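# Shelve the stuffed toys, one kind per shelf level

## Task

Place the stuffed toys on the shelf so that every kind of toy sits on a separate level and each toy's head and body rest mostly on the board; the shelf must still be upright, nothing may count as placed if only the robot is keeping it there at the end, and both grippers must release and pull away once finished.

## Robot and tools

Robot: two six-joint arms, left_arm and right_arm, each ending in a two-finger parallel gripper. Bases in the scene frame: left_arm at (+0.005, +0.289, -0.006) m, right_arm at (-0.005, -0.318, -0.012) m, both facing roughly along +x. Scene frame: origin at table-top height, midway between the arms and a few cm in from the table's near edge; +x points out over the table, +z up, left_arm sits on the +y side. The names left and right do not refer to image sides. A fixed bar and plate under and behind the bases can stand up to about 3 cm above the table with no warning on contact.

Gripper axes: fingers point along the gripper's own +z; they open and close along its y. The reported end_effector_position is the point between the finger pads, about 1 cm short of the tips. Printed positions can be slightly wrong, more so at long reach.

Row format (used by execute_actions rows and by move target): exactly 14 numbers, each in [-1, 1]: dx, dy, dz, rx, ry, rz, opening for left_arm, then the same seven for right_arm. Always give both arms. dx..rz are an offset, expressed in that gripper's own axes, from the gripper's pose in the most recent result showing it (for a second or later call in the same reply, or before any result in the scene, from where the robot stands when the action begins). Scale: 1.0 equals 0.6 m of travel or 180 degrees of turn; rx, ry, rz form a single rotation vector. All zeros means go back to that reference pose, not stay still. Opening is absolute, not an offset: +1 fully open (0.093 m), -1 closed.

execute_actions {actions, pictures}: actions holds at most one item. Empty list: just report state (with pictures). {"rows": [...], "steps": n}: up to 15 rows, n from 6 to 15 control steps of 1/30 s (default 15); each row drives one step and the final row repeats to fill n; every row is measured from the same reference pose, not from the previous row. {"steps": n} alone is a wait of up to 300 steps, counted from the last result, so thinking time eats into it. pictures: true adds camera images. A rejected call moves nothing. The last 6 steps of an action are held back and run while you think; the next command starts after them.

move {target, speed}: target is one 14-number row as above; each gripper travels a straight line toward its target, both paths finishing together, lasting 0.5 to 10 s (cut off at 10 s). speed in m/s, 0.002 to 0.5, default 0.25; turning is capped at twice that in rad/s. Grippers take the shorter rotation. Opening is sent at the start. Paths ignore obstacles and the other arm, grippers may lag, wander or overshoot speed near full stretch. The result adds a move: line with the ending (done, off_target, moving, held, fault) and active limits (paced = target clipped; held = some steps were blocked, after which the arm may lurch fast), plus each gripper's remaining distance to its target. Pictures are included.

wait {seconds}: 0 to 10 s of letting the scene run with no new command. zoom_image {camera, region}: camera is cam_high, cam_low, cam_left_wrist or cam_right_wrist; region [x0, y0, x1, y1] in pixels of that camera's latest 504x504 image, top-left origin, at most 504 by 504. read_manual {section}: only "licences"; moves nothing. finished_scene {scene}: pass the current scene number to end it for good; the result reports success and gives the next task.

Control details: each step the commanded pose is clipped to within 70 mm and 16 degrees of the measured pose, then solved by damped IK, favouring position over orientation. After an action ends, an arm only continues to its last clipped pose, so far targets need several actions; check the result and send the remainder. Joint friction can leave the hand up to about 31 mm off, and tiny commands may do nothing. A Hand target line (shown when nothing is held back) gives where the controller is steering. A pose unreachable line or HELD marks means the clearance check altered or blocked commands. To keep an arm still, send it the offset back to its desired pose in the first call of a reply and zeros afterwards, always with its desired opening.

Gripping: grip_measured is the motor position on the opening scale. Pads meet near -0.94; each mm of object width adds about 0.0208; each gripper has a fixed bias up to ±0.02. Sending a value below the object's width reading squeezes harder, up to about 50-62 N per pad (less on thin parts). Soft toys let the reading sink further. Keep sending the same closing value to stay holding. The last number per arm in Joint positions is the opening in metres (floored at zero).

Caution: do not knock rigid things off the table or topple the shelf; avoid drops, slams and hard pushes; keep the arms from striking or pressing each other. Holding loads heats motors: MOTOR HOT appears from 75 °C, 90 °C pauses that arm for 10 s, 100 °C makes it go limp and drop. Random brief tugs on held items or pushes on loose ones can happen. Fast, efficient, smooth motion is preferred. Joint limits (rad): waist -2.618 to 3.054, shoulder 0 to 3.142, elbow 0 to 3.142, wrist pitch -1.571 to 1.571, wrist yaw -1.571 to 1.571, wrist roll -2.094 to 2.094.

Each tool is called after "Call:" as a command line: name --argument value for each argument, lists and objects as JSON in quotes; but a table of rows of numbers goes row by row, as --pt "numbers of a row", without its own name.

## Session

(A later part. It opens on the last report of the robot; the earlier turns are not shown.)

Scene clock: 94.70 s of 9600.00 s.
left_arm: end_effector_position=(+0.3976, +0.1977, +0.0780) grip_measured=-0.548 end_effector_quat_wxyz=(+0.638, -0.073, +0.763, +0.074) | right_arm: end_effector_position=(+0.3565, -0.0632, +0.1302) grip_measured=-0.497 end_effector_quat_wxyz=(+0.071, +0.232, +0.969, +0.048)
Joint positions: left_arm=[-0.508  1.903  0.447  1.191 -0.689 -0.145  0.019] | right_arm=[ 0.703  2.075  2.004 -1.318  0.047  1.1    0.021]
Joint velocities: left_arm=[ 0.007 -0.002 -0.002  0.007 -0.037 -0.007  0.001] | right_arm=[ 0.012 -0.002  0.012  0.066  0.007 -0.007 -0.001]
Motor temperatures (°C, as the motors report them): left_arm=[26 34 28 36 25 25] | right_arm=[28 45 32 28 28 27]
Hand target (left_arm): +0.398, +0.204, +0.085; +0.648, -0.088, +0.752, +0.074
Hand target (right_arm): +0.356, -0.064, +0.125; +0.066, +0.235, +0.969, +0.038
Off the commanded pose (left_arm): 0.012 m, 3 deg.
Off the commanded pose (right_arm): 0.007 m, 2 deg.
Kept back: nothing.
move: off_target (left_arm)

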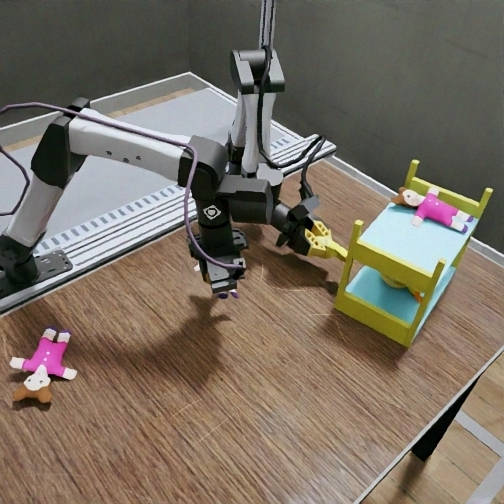

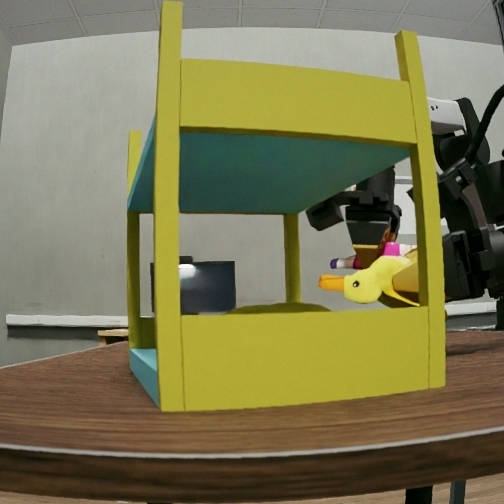

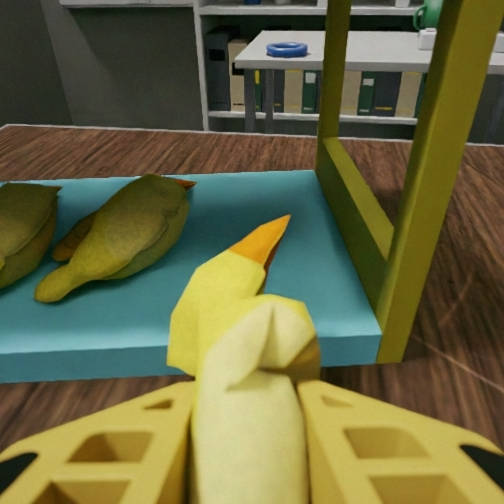

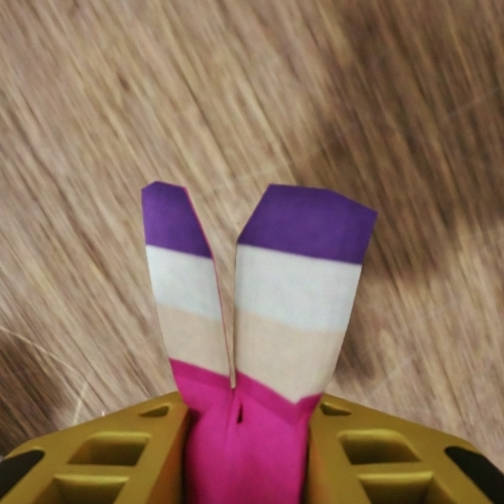

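Call:
move --target '[-0.036,0.02,0.203,0,-0.04,0,-0.55, 0,0,0.19,0,0,0,-0.5]' --speed 0.08

Call:
move --target '[0.025,0,0,0,0,0,-0.55, 0,0,0,0,0,0,1]' --speed 0.05

Call:
move --target '[0,0,0,0,0,0,0.3, 0,0,-0.17,0,0,0,1]' --speed 0.15

Call:
move --target '[0,0,-0.17,0,0.03,0,0.3, 0,0,0,0,0,0,1]' --speed 0.1

Scene clock: 96.93 s of 9600.00 s.
left_arm: end_effector_position=(+0.5096, +0.2314, +0.0675) grip_measured=-0.548 end_effector_quat_wxyz=(+0.669, -0.066, +0.736, +0.082) | right_arm: end_effector_position=(+0.3774, -0.0501, +0.0317) grip_measured=-0.497 end_effector_quat_wxyz=(+0.081, +0.231, +0.968, +0.059)
Joint positions: left_arm=[-0.277  2.233  0.827  1.27  -0.471 -0.026  0.019] | right_arm=[ 0.699  2.163  1.744 -0.941  0.048  1.092  0.021]
Joint velocities: left_arm=[ 0.027 -0.007  0.012  0.037 -0.037 -0.051  0.001] | right_arm=[ 0.007 -0.007  0.012  0.066 -0.051  0.007 -0.   ]
Motor temperatures (°C, as the motors report them): left_arm=[26 34 29 36 25 25] | right_arm=[28 45 32 28 28 27]
Hand target (left_arm): +0.516, +0.234, +0.078; +0.684, -0.070, +0.722, +0.078
Hand target (right_arm): +0.376, -0.056, +0.018; +0.071, +0.232, +0.969, +0.048
Off the commanded pose (left_arm): 0.013 m, 3 deg.
Off the commanded pose (right_arm): 0.015 m, 2 deg.
Kept back: nothing.
move: off_target (left_arm, right_arm)

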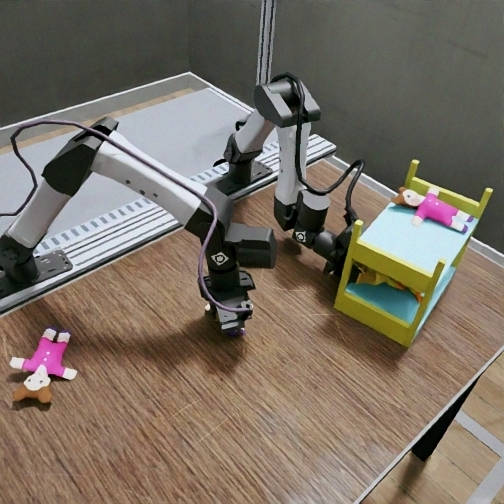

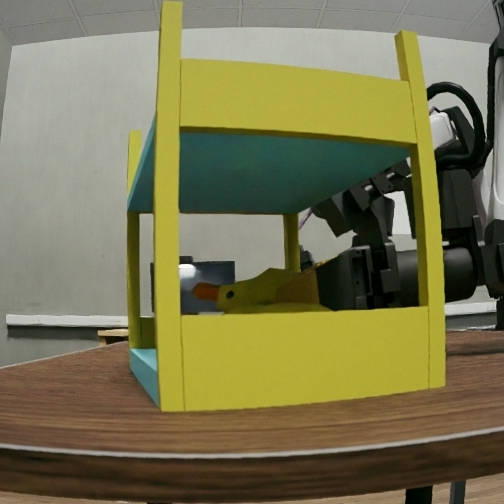

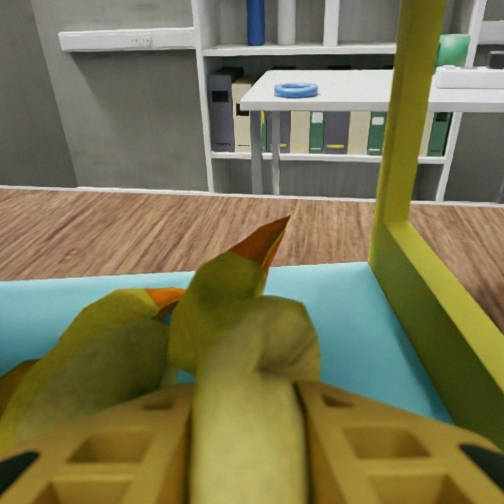

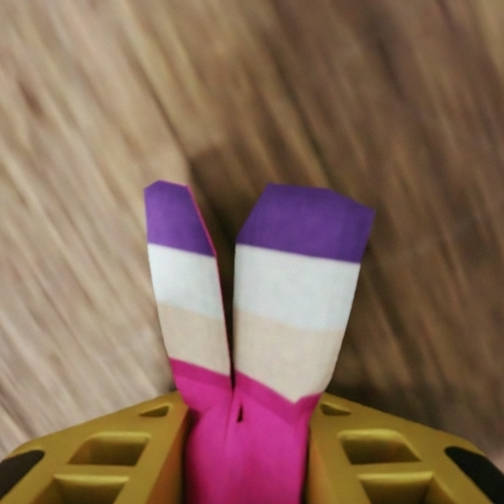

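Scene clock: 97.63 s of 9600.00 s.
left_arm: end_effector_position=(+0.5083, +0.2319, +0.0530) grip_measured=-0.548 end_effector_quat_wxyz=(+0.665, -0.065, +0.739, +0.083) | right_arm: end_effector_position=(+0.3775, -0.0500, +0.0318) grip_measured=+1.000 end_effector_quat_wxyz=(+0.081, +0.231, +0.968, +0.059)
Joint positions: left_arm=[-0.277  2.28   0.827  1.306 -0.471 -0.026  0.019] | right_arm=[ 0.699  2.163  1.744 -0.941  0.048  1.092  0.093]
Joint velocities: left_arm=[ 0.012  0.012 -0.002 -0.007 -0.007 -0.022 -0.   ] | right_arm=[ 0.007 -0.022 -0.007 -0.037 -0.037  0.022  0.   ]
Motor temperatures (°C, as the motors report them): left_arm=[26 34 29 36 25 25] | right_arm=[28 45 32 28 28 27]
Hand target (left_arm): +0.508, +0.232, +0.052; +0.669, -0.066, +0.736, +0.082
Hand target (right_arm): +0.377, -0.050, +0.032; +0.081, +0.231, +0.968, +0.059
Off the commanded pose (left_arm): 0.001 m, 1 deg.
Off the commanded pose (right_arm): 0.000 m, 0 deg.
Kept back: nothing.
move: done

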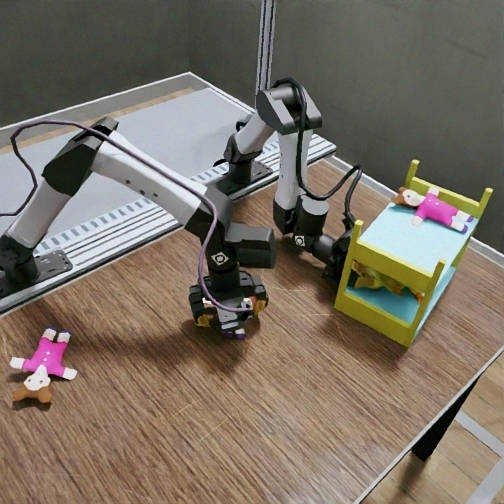

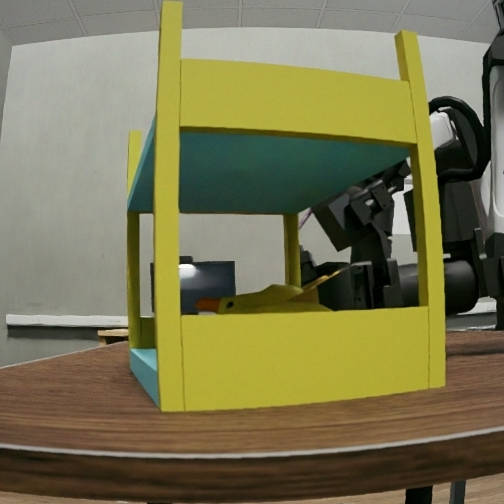

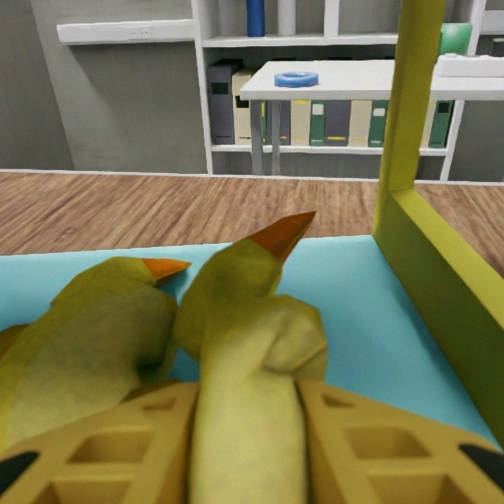

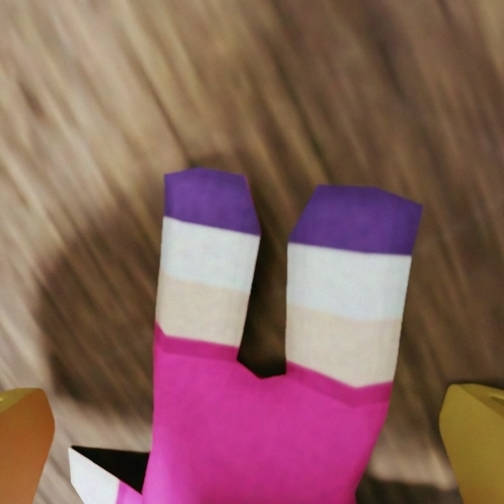

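Scene clock: 98.97 s of 9600.00 s.
left_arm: end_effector_position=(+0.5083, +0.2319, +0.0530) grip_measured=+0.298 end_effector_quat_wxyz=(+0.665, -0.065, +0.739, +0.083) | right_arm: end_effector_position=(+0.3624, -0.0612, +0.1296) grip_measured=+1.000 end_effector_quat_wxyz=(+0.083, +0.233, +0.967, +0.062)
Joint positions: left_arm=[-0.277  2.28   0.827  1.306 -0.471 -0.026  0.06 ] | right_arm=[ 0.699  2.061  1.973 -1.265  0.048  1.098  0.093]
Joint velocities: left_arm=[-0.002 -0.007 -0.012 -0.051 -0.037 -0.022 -0.001] | right_arm=[-0.022  0.022 -0.007 -0.022  0.066 -0.037  0.   ]
Motor temperatures (°C, as the motors report them): left_arm=[26 35 28 36 25 25] | right_arm=[28 45 32 28 28 27]
Hand target (left_arm): +0.508, +0.232, +0.053; +0.665, -0.065, +0.739, +0.083
Hand target (right_arm): +0.357, -0.058, +0.132; +0.081, +0.230, +0.968, +0.059
Off the commanded pose (left_arm): 0.000 m, 0 deg.
Off the commanded pose (right_arm): 0.005 m, 1 deg.
Kept back: nothing.
move: done

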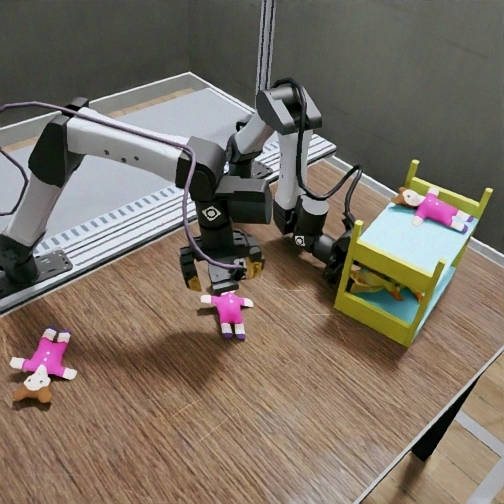

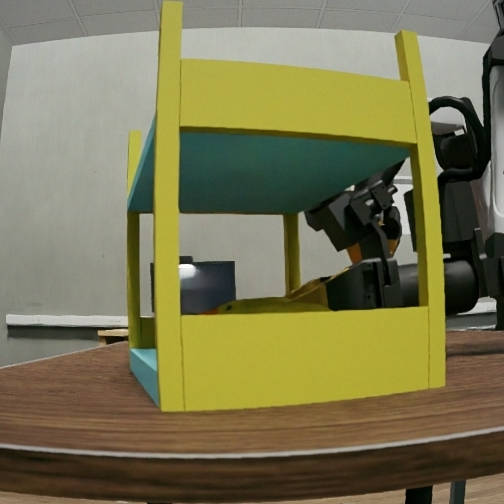

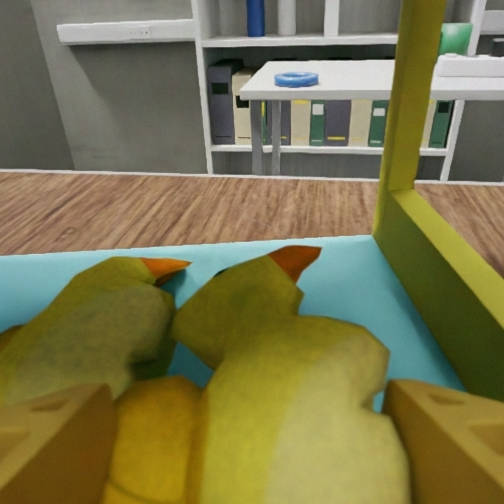

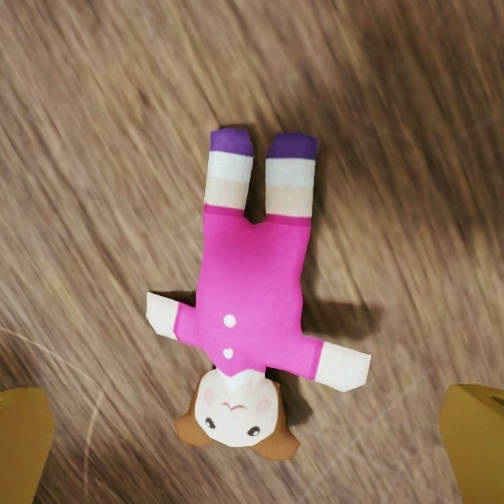

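Scene clock: 100.47 s of 9600.00 s.
left_arm: end_effector_position=(+0.4125, +0.2127, +0.0611) grip_measured=+0.298 end_effector_quat_wxyz=(+0.631, -0.066, +0.769, +0.081) | right_arm: end_effector_position=(+0.3624, -0.0612, +0.1296) grip_measured=+1.000 end_effector_quat_wxyz=(+0.083, +0.233, +0.967, +0.062)
Joint positions: left_arm=[-0.434  1.995  0.474  1.249 -0.617 -0.113  0.06 ] | right_arm=[ 0.699  2.061  1.973 -1.265  0.048  1.098  0.093]
Joint velocities: left_arm=[-0.002 -0.027 -0.012 -0.007 -0.051 -0.007  0.001] | right_arm=[ 0.002  0.007 -0.002  0.037  0.007 -0.037  0.   ]
Motor temperatures (°C, as the motors report them): left_arm=[26 35 28 36 25 25] | right_arm=[28 45 32 28 28 27]
Hand target (left_arm): +0.409, +0.212, +0.063; +0.631, -0.067, +0.769, +0.081
Hand target (right_arm): +0.362, -0.061, +0.130; +0.083, +0.233, +0.967, +0.062
Off the commanded pose (left_arm): 0.005 m, 0 deg.
Off the commanded pose (right_arm): 0.000 m, 0 deg.
Kept back: nothing.
move: done

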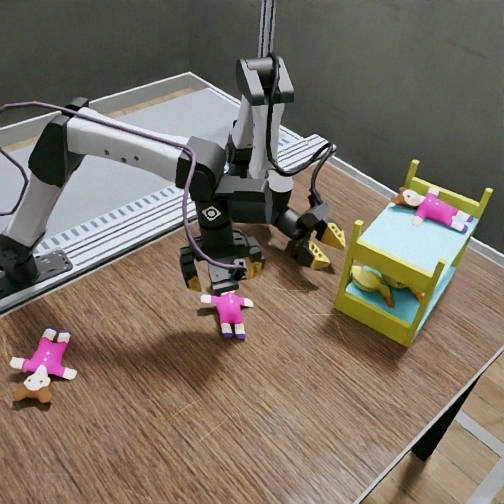

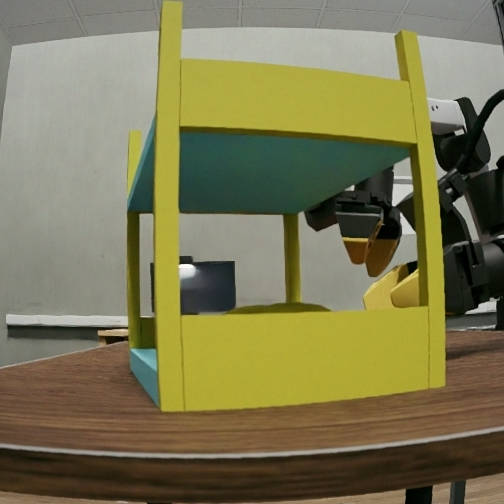

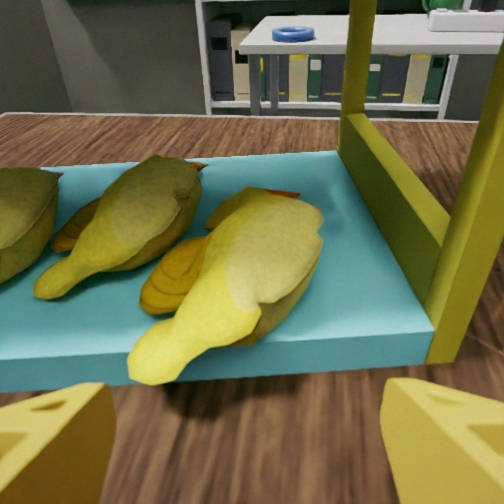

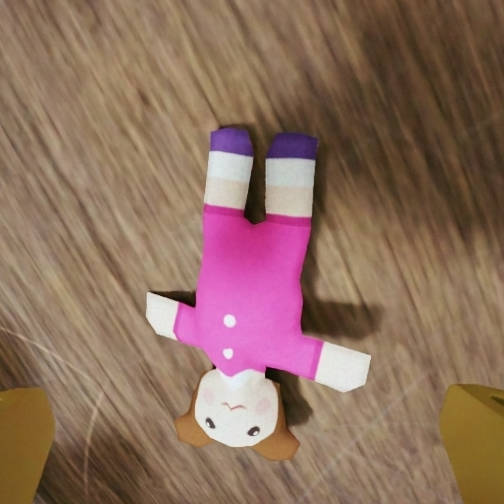

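Call:
move --target '[0.008,0.015,0.163,0,0,0,-1, -0.07,-0.548,-0.079,0.057,0.034,0.099,1]' --speed 0.2

Call:
move --target '[-0.02,0,-0.15,0,0,0,-1, 0,0,0,0,0,0,1]' --speed 0.15

Scene clock: 103.00 s of 9600.00 s.
left_arm: end_effector_position=(+0.4996, +0.2358, +0.0442) grip_measured=-0.998 end_effector_quat_wxyz=(+0.638, -0.068, +0.764, +0.075) | right_arm: end_effector_position=(+0.2585, -0.3750, +0.1345) grip_measured=+1.000 end_effector_quat_wxyz=(+0.017, +0.384, +0.923, -0.003)
Joint positions: left_arm=[-0.268  2.229  0.791  1.21  -0.451 -0.068  0.   ] | right_arm=[-0.147  1.515  1.332 -1.344  0.001  0.572  0.093]
Joint velocities: left_arm=[ 0.007 -0.022  0.002 -0.066 -0.007 -0.051  0.   ] | right_arm=[-0.002 -0.022  0.002  0.037 -0.007 -0.051  0.   ]
Motor temperatures (°C, as the motors report them): left_arm=[26 35 28 36 25 25] | right_arm=[28 45 32 28 28 27]
Hand target (left_arm): +0.504, +0.241, +0.038; +0.630, -0.067, +0.769, +0.080
Hand target (right_arm): +0.249, -0.375, +0.132; +0.006, +0.383, +0.924, -0.005
Off the commanded pose (left_arm): 0.009 m, 1 deg.
Off the commanded pose (right_arm): 0.014 m, 2 deg.
Kept back: nothing.
move: off_target (right_arm)

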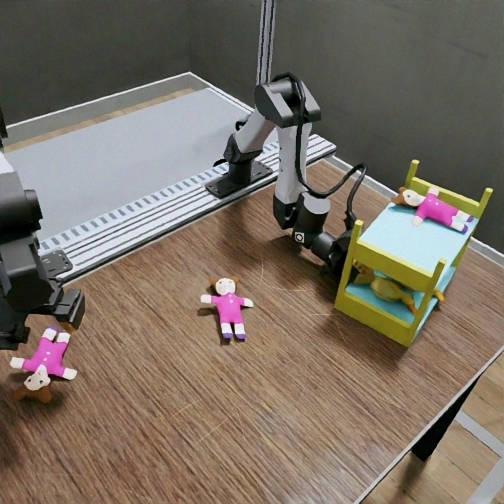

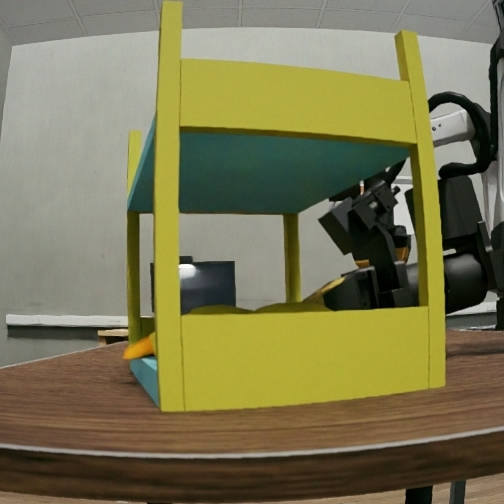

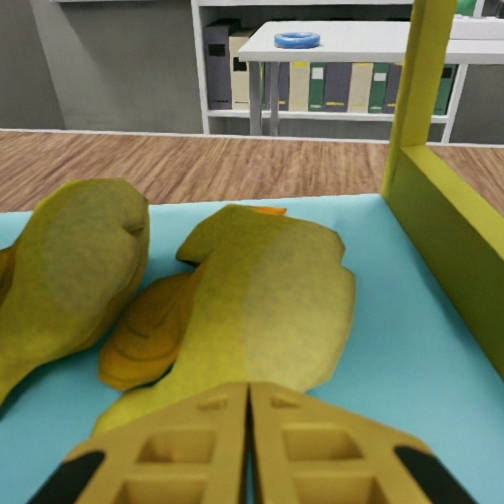

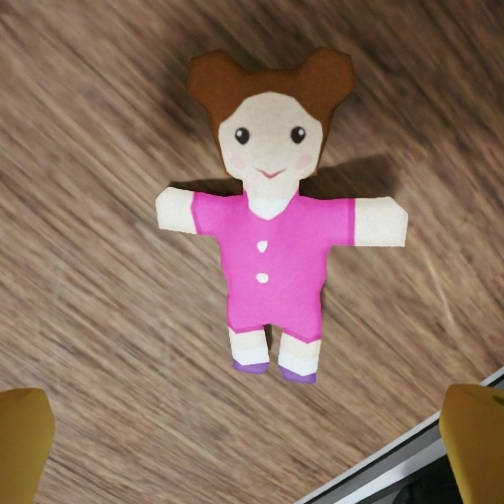

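Scene clock: 104.07 s of 9600.00 s.
left_arm: end_effector_position=(+0.4175, +0.2203, +0.0642) grip_measured=-0.998 end_effector_quat_wxyz=(+0.629, -0.062, +0.771, +0.080) | right_arm: end_effector_position=(+0.2585, -0.3750, +0.1345) grip_measured=+1.000 end_effector_quat_wxyz=(+0.017, +0.384, +0.923, -0.003)
Joint positions: left_arm=[-0.397  1.978  0.479  1.229 -0.574 -0.098  0.   ] | right_arm=[-0.147  1.515  1.332 -1.344  0.001  0.572  0.093]
Joint velocities: left_arm=[-0.012 -0.007 -0.022 -0.022 -0.066 -0.051  0.   ] | right_arm=[-0.012  0.002 -0.007 -0.007 -0.007  0.037  0.   ]
Motor temperatures (°C, as the motors report them): left_arm=[26 35 28 36 25 25] | right_arm=[28 45 32 28 28 27]
Hand target (left_arm): +0.415, +0.219, +0.071; +0.638, -0.067, +0.763, +0.076
Hand target (right_arm): +0.259, -0.375, +0.134; +0.017, +0.384, +0.923, -0.003
Off the commanded pose (left_arm): 0.008 m, 2 deg.
Off the commanded pose (right_arm): 0.000 m, 0 deg.
Kept back: nothing.
move: done

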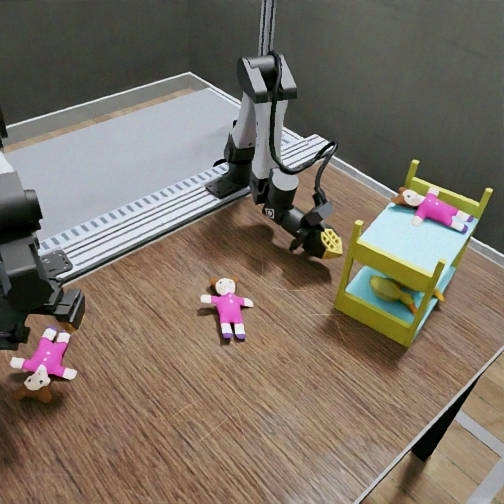

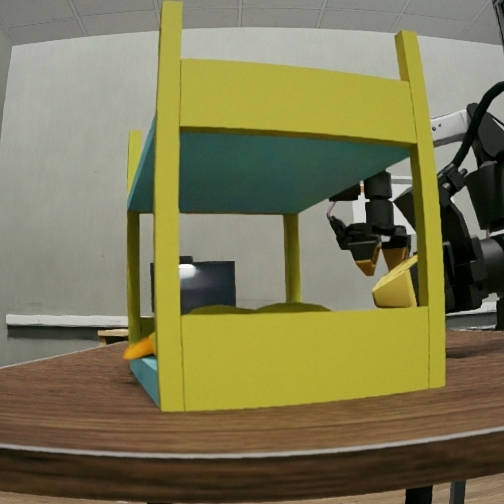

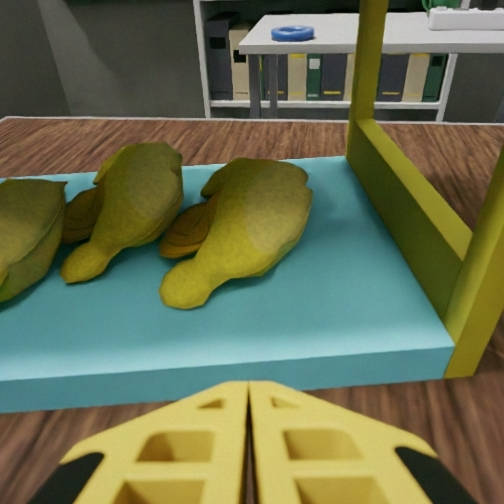

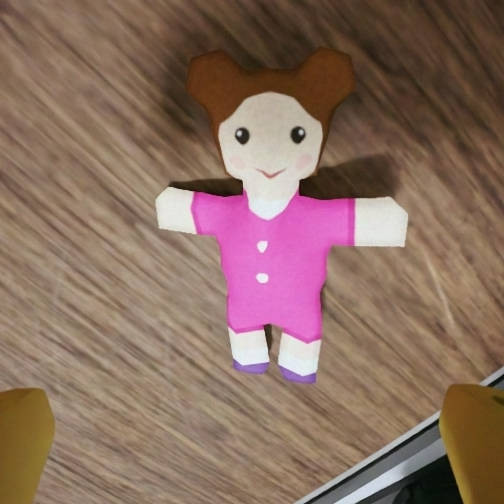

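Call:
move --target '[-0.01,-0.34,-0.283,0.215,0.147,0.088,1, 0.055,-0.028,0.21,0,0,0,1]'

Scene clock: 106.73 s of 9600.00 s.
left_arm: end_effector_position=(+0.2931, -0.0057, +0.0957) grip_measured=+0.993 end_effector_quat_wxyz=(+0.416, +0.236, +0.872, -0.100) | right_arm: end_effector_position=(+0.2289, -0.3695, +0.0174) grip_measured=+1.000 end_effector_quat_wxyz=(+0.015, +0.386, +0.922, -0.003)
Joint positions: left_arm=[-0.925  1.566  0.817 -0.001 -0.297 -0.259  0.093] | right_arm=[-0.147  1.49   0.831 -0.872  0.     0.576  0.093]
Joint velocities: left_arm=[-0.002  0.002  0.002 -0.007 -0.007  0.022 -0.   ] | right_arm=[-0.002 -0.022 -0.017 -0.051 -0.007 -0.007  0.   ]
Motor temperatures (°C, as the motors report them): left_arm=[26 35 29 36 25 25] | right_arm=[28 44 32 28 28 27]
Hand target (left_arm): +0.292, -0.012, +0.097; +0.413, +0.239, +0.872, -0.106
Hand target (right_arm): +0.228, -0.367, +0.007; +0.016, +0.384, +0.923, -0.003
Off the commanded pose (left_arm): 0.009 m, 1 deg.
Off the commanded pose (right_arm): 0.011 m, 0 deg.
Kept back: nothing.
move: off_target (right_arm)

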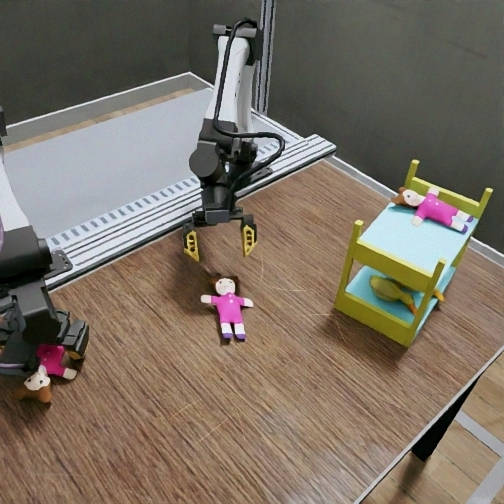

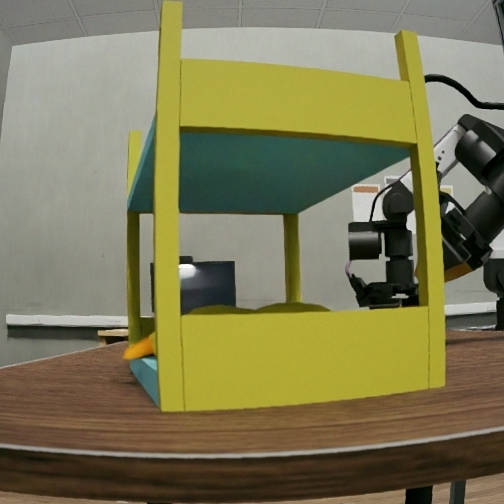

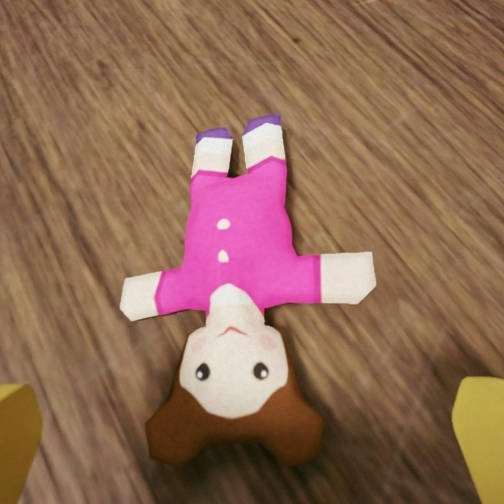

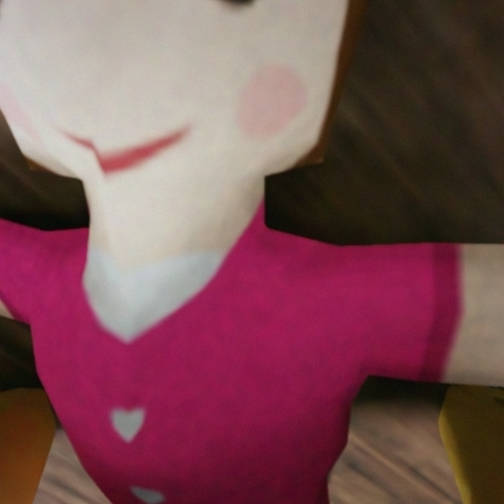

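Call:
move --target '[-0.015,0.01,0.208,0,0,0,1, 0,0,0,0,0,0,-0.5]' --speed 0.1

Call:
move --target '[0,0,0,0,0,0,-0.5, 0,0,-0.17,0,0,0,-0.5]' --speed 0.15

Scene clock: 108.57 s of 9600.00 s.
left_arm: end_effector_position=(+0.3742, -0.0491, +0.0168) grip_measured=+0.993 end_effector_quat_wxyz=(+0.403, +0.242, +0.878, -0.093) | right_arm: end_effector_position=(+0.2302, -0.3687, +0.0174) grip_measured=-0.496 end_effector_quat_wxyz=(+0.017, +0.386, +0.922, +0.001)
Joint positions: left_arm=[-0.829  2.048  1.07   0.211 -0.223 -0.189  0.093] | right_arm=[-0.147  1.49   0.831 -0.867 -0.006  0.576  0.021]
Joint velocities: left_arm=[ 0.002  0.017 -0.012 -0.007  0.022 -0.051 -0.001] | right_arm=[ 0.007 -0.002 -0.017  0.051  0.037 -0.007  0.001]
Motor temperatures (°C, as the motors report them): left_arm=[26 35 29 36 25 25] | right_arm=[28 43 32 28 28 27]
Hand target (left_arm): +0.385, -0.052, +0.024; +0.416, +0.236, +0.873, -0.101
Hand target (right_arm): +0.229, -0.369, +0.017; +0.015, +0.386, +0.922, -0.003
Off the commanded pose (left_arm): 0.013 m, 2 deg.
Off the commanded pose (right_arm): 0.002 m, 0 deg.
Kept back: nothing.
move: off_target (left_arm)

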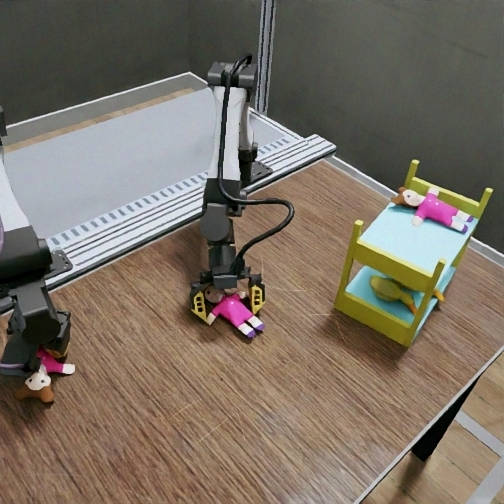

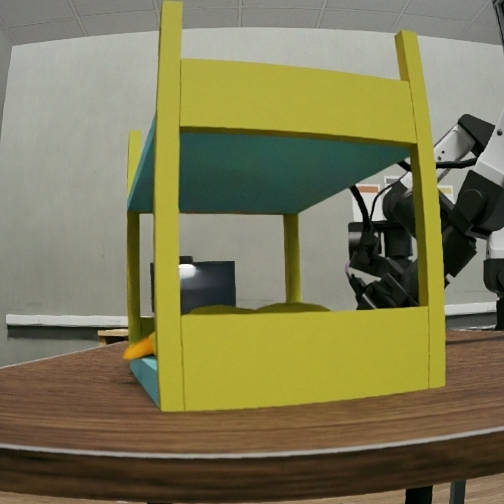

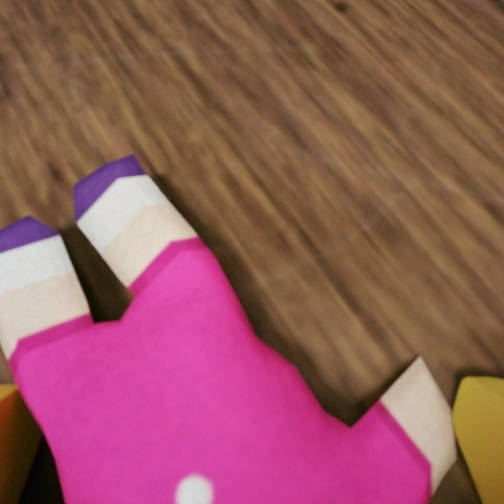

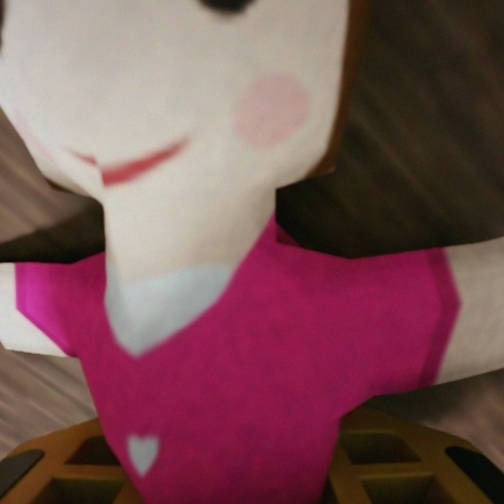

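Scene clock: 109.90 s of 9600.00 s.
left_arm: end_effector_position=(+0.3742, -0.0491, +0.0168) grip_measured=-0.497 end_effector_quat_wxyz=(+0.403, +0.242, +0.878, -0.093) | right_arm: end_effector_position=(+0.2266, -0.3669, +0.1148) grip_measured=-0.497 end_effector_quat_wxyz=(+0.013, +0.386, +0.922, +0.000)
Joint positions: left_arm=[-0.829  2.048  1.07   0.211 -0.223 -0.189  0.021] | right_arm=[-0.147  1.394  1.146 -1.285 -0.006  0.576  0.021]
Joint velocities: left_arm=[ 0.002 -0.012  0.017  0.051  0.051  0.022  0.   ] | right_arm=[-0.012  0.012 -0.022 -0.037  0.051  0.022 -0.001]
Motor temperatures (°C, as the motors report them): left_arm=[26 35 29 36 25 25] | right_arm=[28 42 32 28 28 27]
Hand target (left_arm): +0.374, -0.049, +0.017; +0.403, +0.242, +0.878, -0.093
Hand target (right_arm): +0.226, -0.367, +0.120; +0.017, +0.386, +0.922, +0.001
Off the commanded pose (left_arm): 0.000 m, 0 deg.
Off the commanded pose (right_arm): 0.005 m, 0 deg.
Kept back: nothing.
move: done

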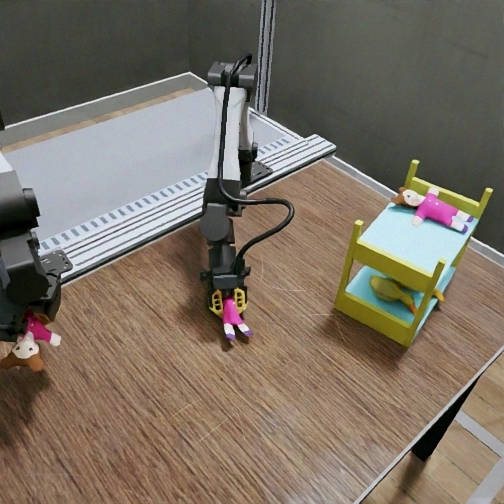

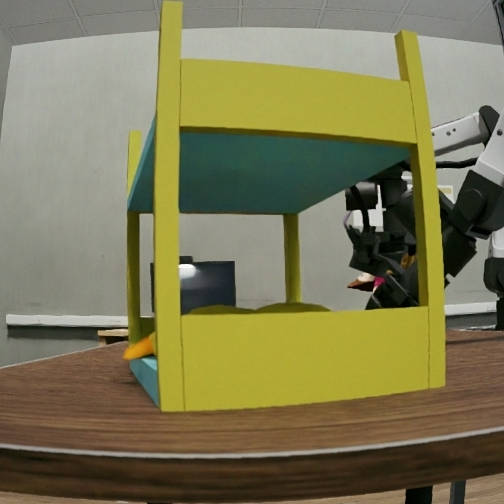

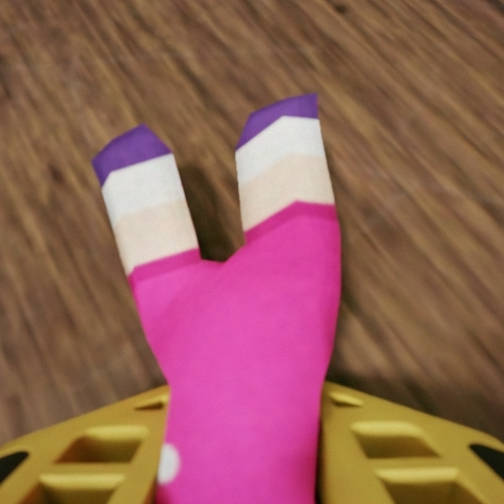

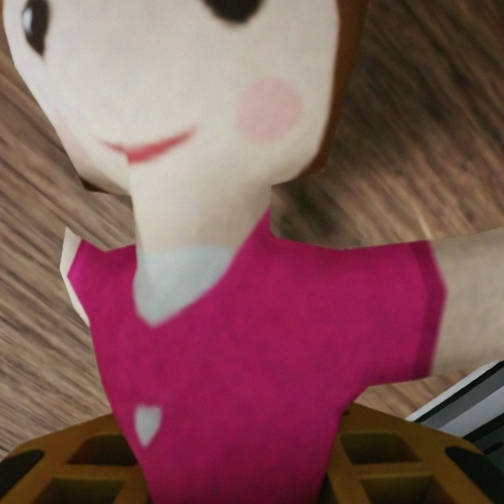

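Call:
move --target '[-0.202,0.341,-0.463,-0.175,-0.01,-0.1625,-0.5, 0.228,0.495,0,0,0,-0.083,-0.5]'

Scene clock: 112.63 s of 9600.00 s.
left_arm: end_effector_position=(+0.3587, +0.1855, +0.2868) grip_measured=-0.497 end_effector_quat_wxyz=(+0.419, -0.092, +0.902, +0.043) | right_arm: end_effector_position=(+0.3378, -0.0600, +0.1195) grip_measured=-0.497 end_effector_quat_wxyz=(+0.011, +0.261, +0.965, +0.014)
Joint positions: left_arm=[-0.508  1.431  1.501 -0.934 -0.502 -0.507  0.021] | right_arm=[ 0.717  2.16   2.108 -1.467  0.002  1.176  0.021]
Joint velocities: left_arm=[-0.007 -0.002  0.017 -0.022  0.051 -0.022  0.001] | right_arm=[ 0.002 -0.007  0.007 -0.007 -0.007 -0.066  0.001]
Motor temperatures (°C, as the motors report them): left_arm=[26 36 29 36 25 25] | right_arm=[28 42 32 28 28 27]
Hand target (left_arm): +0.360, +0.191, +0.295; +0.427, -0.103, +0.897, +0.045
Hand target (right_arm): +0.338, -0.061, +0.116; +0.009, +0.263, +0.965, +0.004
Off the commanded pose (left_arm): 0.010 m, 2 deg.
Off the commanded pose (right_arm): 0.007 m, 2 deg.
Kept back: nothing.
move: done

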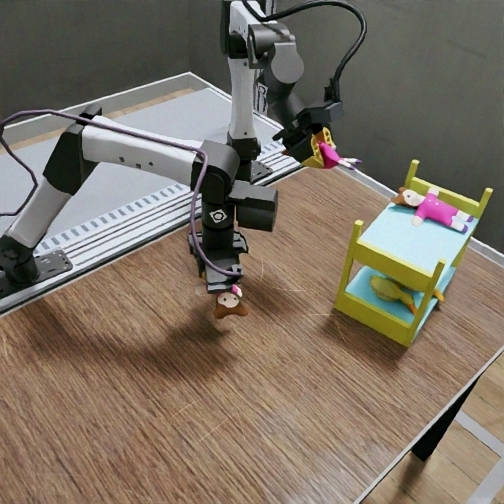

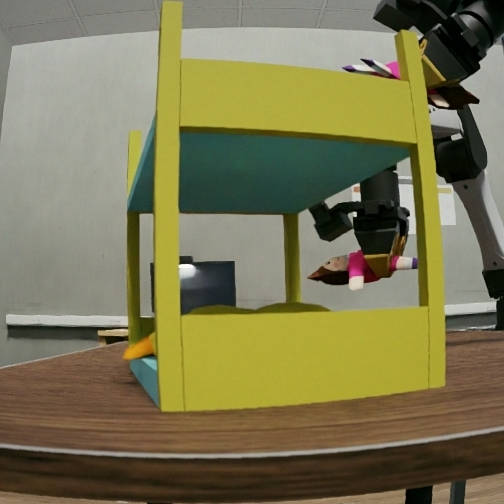

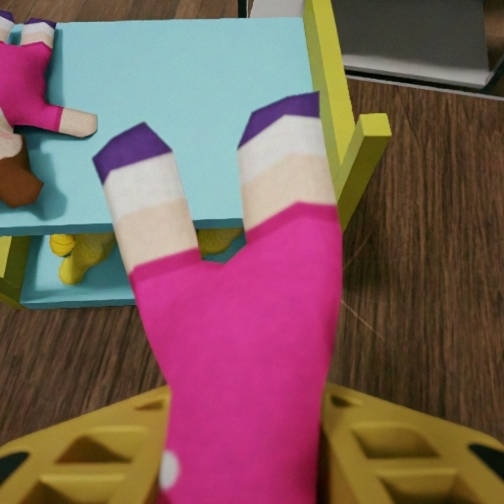

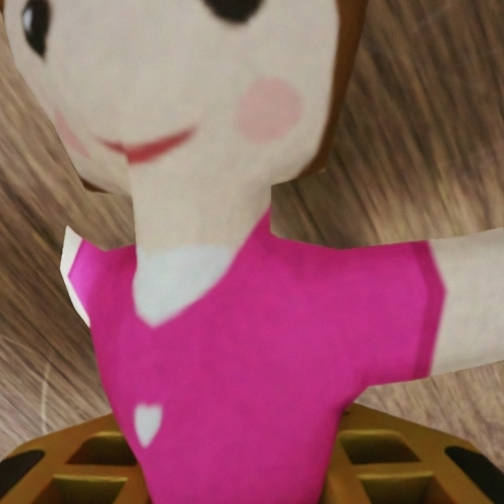

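Call:
move --target '[-0.175,0.024,0.31,0,0,0,-0.5, 0,0,0.18,0,0,0,-0.5]' --speed 0.15

Scene clock: 114.87 s of 9600.00 s.
left_arm: end_effector_position=(+0.5586, +0.2362, +0.2366) grip_measured=-0.497 end_effector_quat_wxyz=(+0.408, -0.091, +0.907, +0.046) | right_arm: end_effector_position=(+0.3453, -0.0541, +0.0253) grip_measured=-0.497 end_effector_quat_wxyz=(+0.019, +0.261, +0.965, +0.025)
Joint positions: left_arm=[-0.19   2.078  2.041 -0.757 -0.282 -0.259  0.021] | right_arm=[ 0.717  2.178  1.759 -1.073  0.002  1.176  0.021]
Joint velocities: left_arm=[ 0.012 -0.007  0.037  0.007 -0.051 -0.022  0.001] | right_arm=[-0.002  0.007  0.007 -0.007 -0.037  0.022 -0.   ]
Motor temperatures (°C, as the motors report them): left_arm=[26 36 29 36 25 25] | right_arm=[28 42 32 28 28 27]
Hand target (left_arm): +0.561, +0.239, +0.245; +0.416, -0.093, +0.903, +0.042
Hand target (right_arm): +0.342, -0.057, +0.012; +0.011, +0.261, +0.965, +0.014
Off the commanded pose (left_arm): 0.012 m, 1 deg.
Off the commanded pose (right_arm): 0.015 m, 2 deg.
Kept back: nothing.
move: off_target (left_arm, right_arm)

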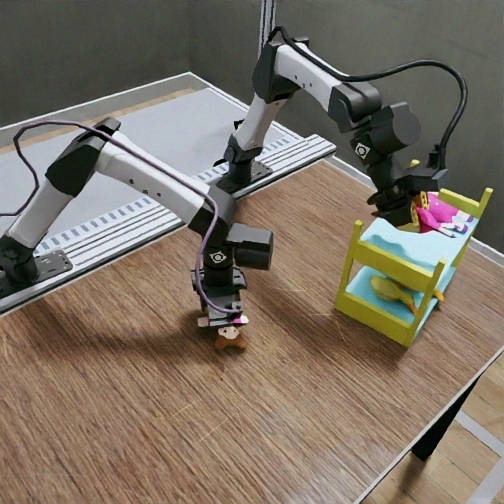

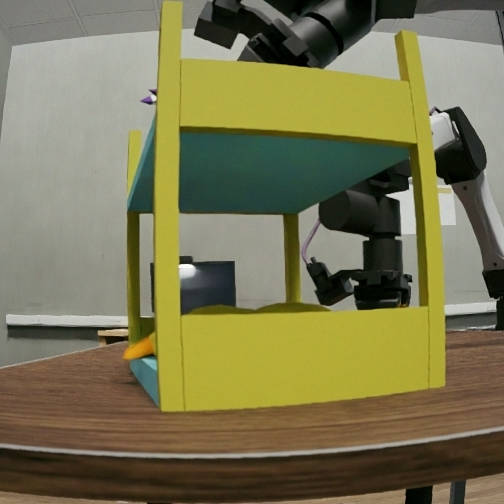

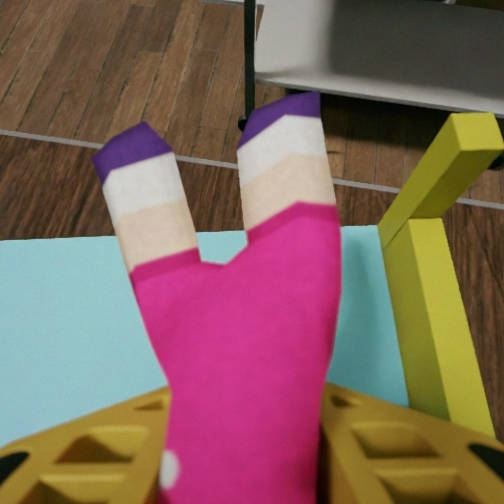

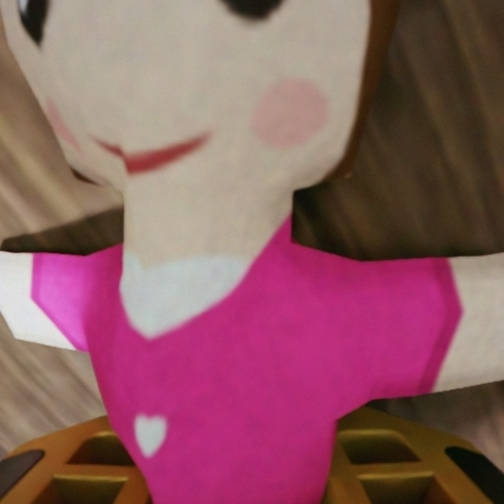

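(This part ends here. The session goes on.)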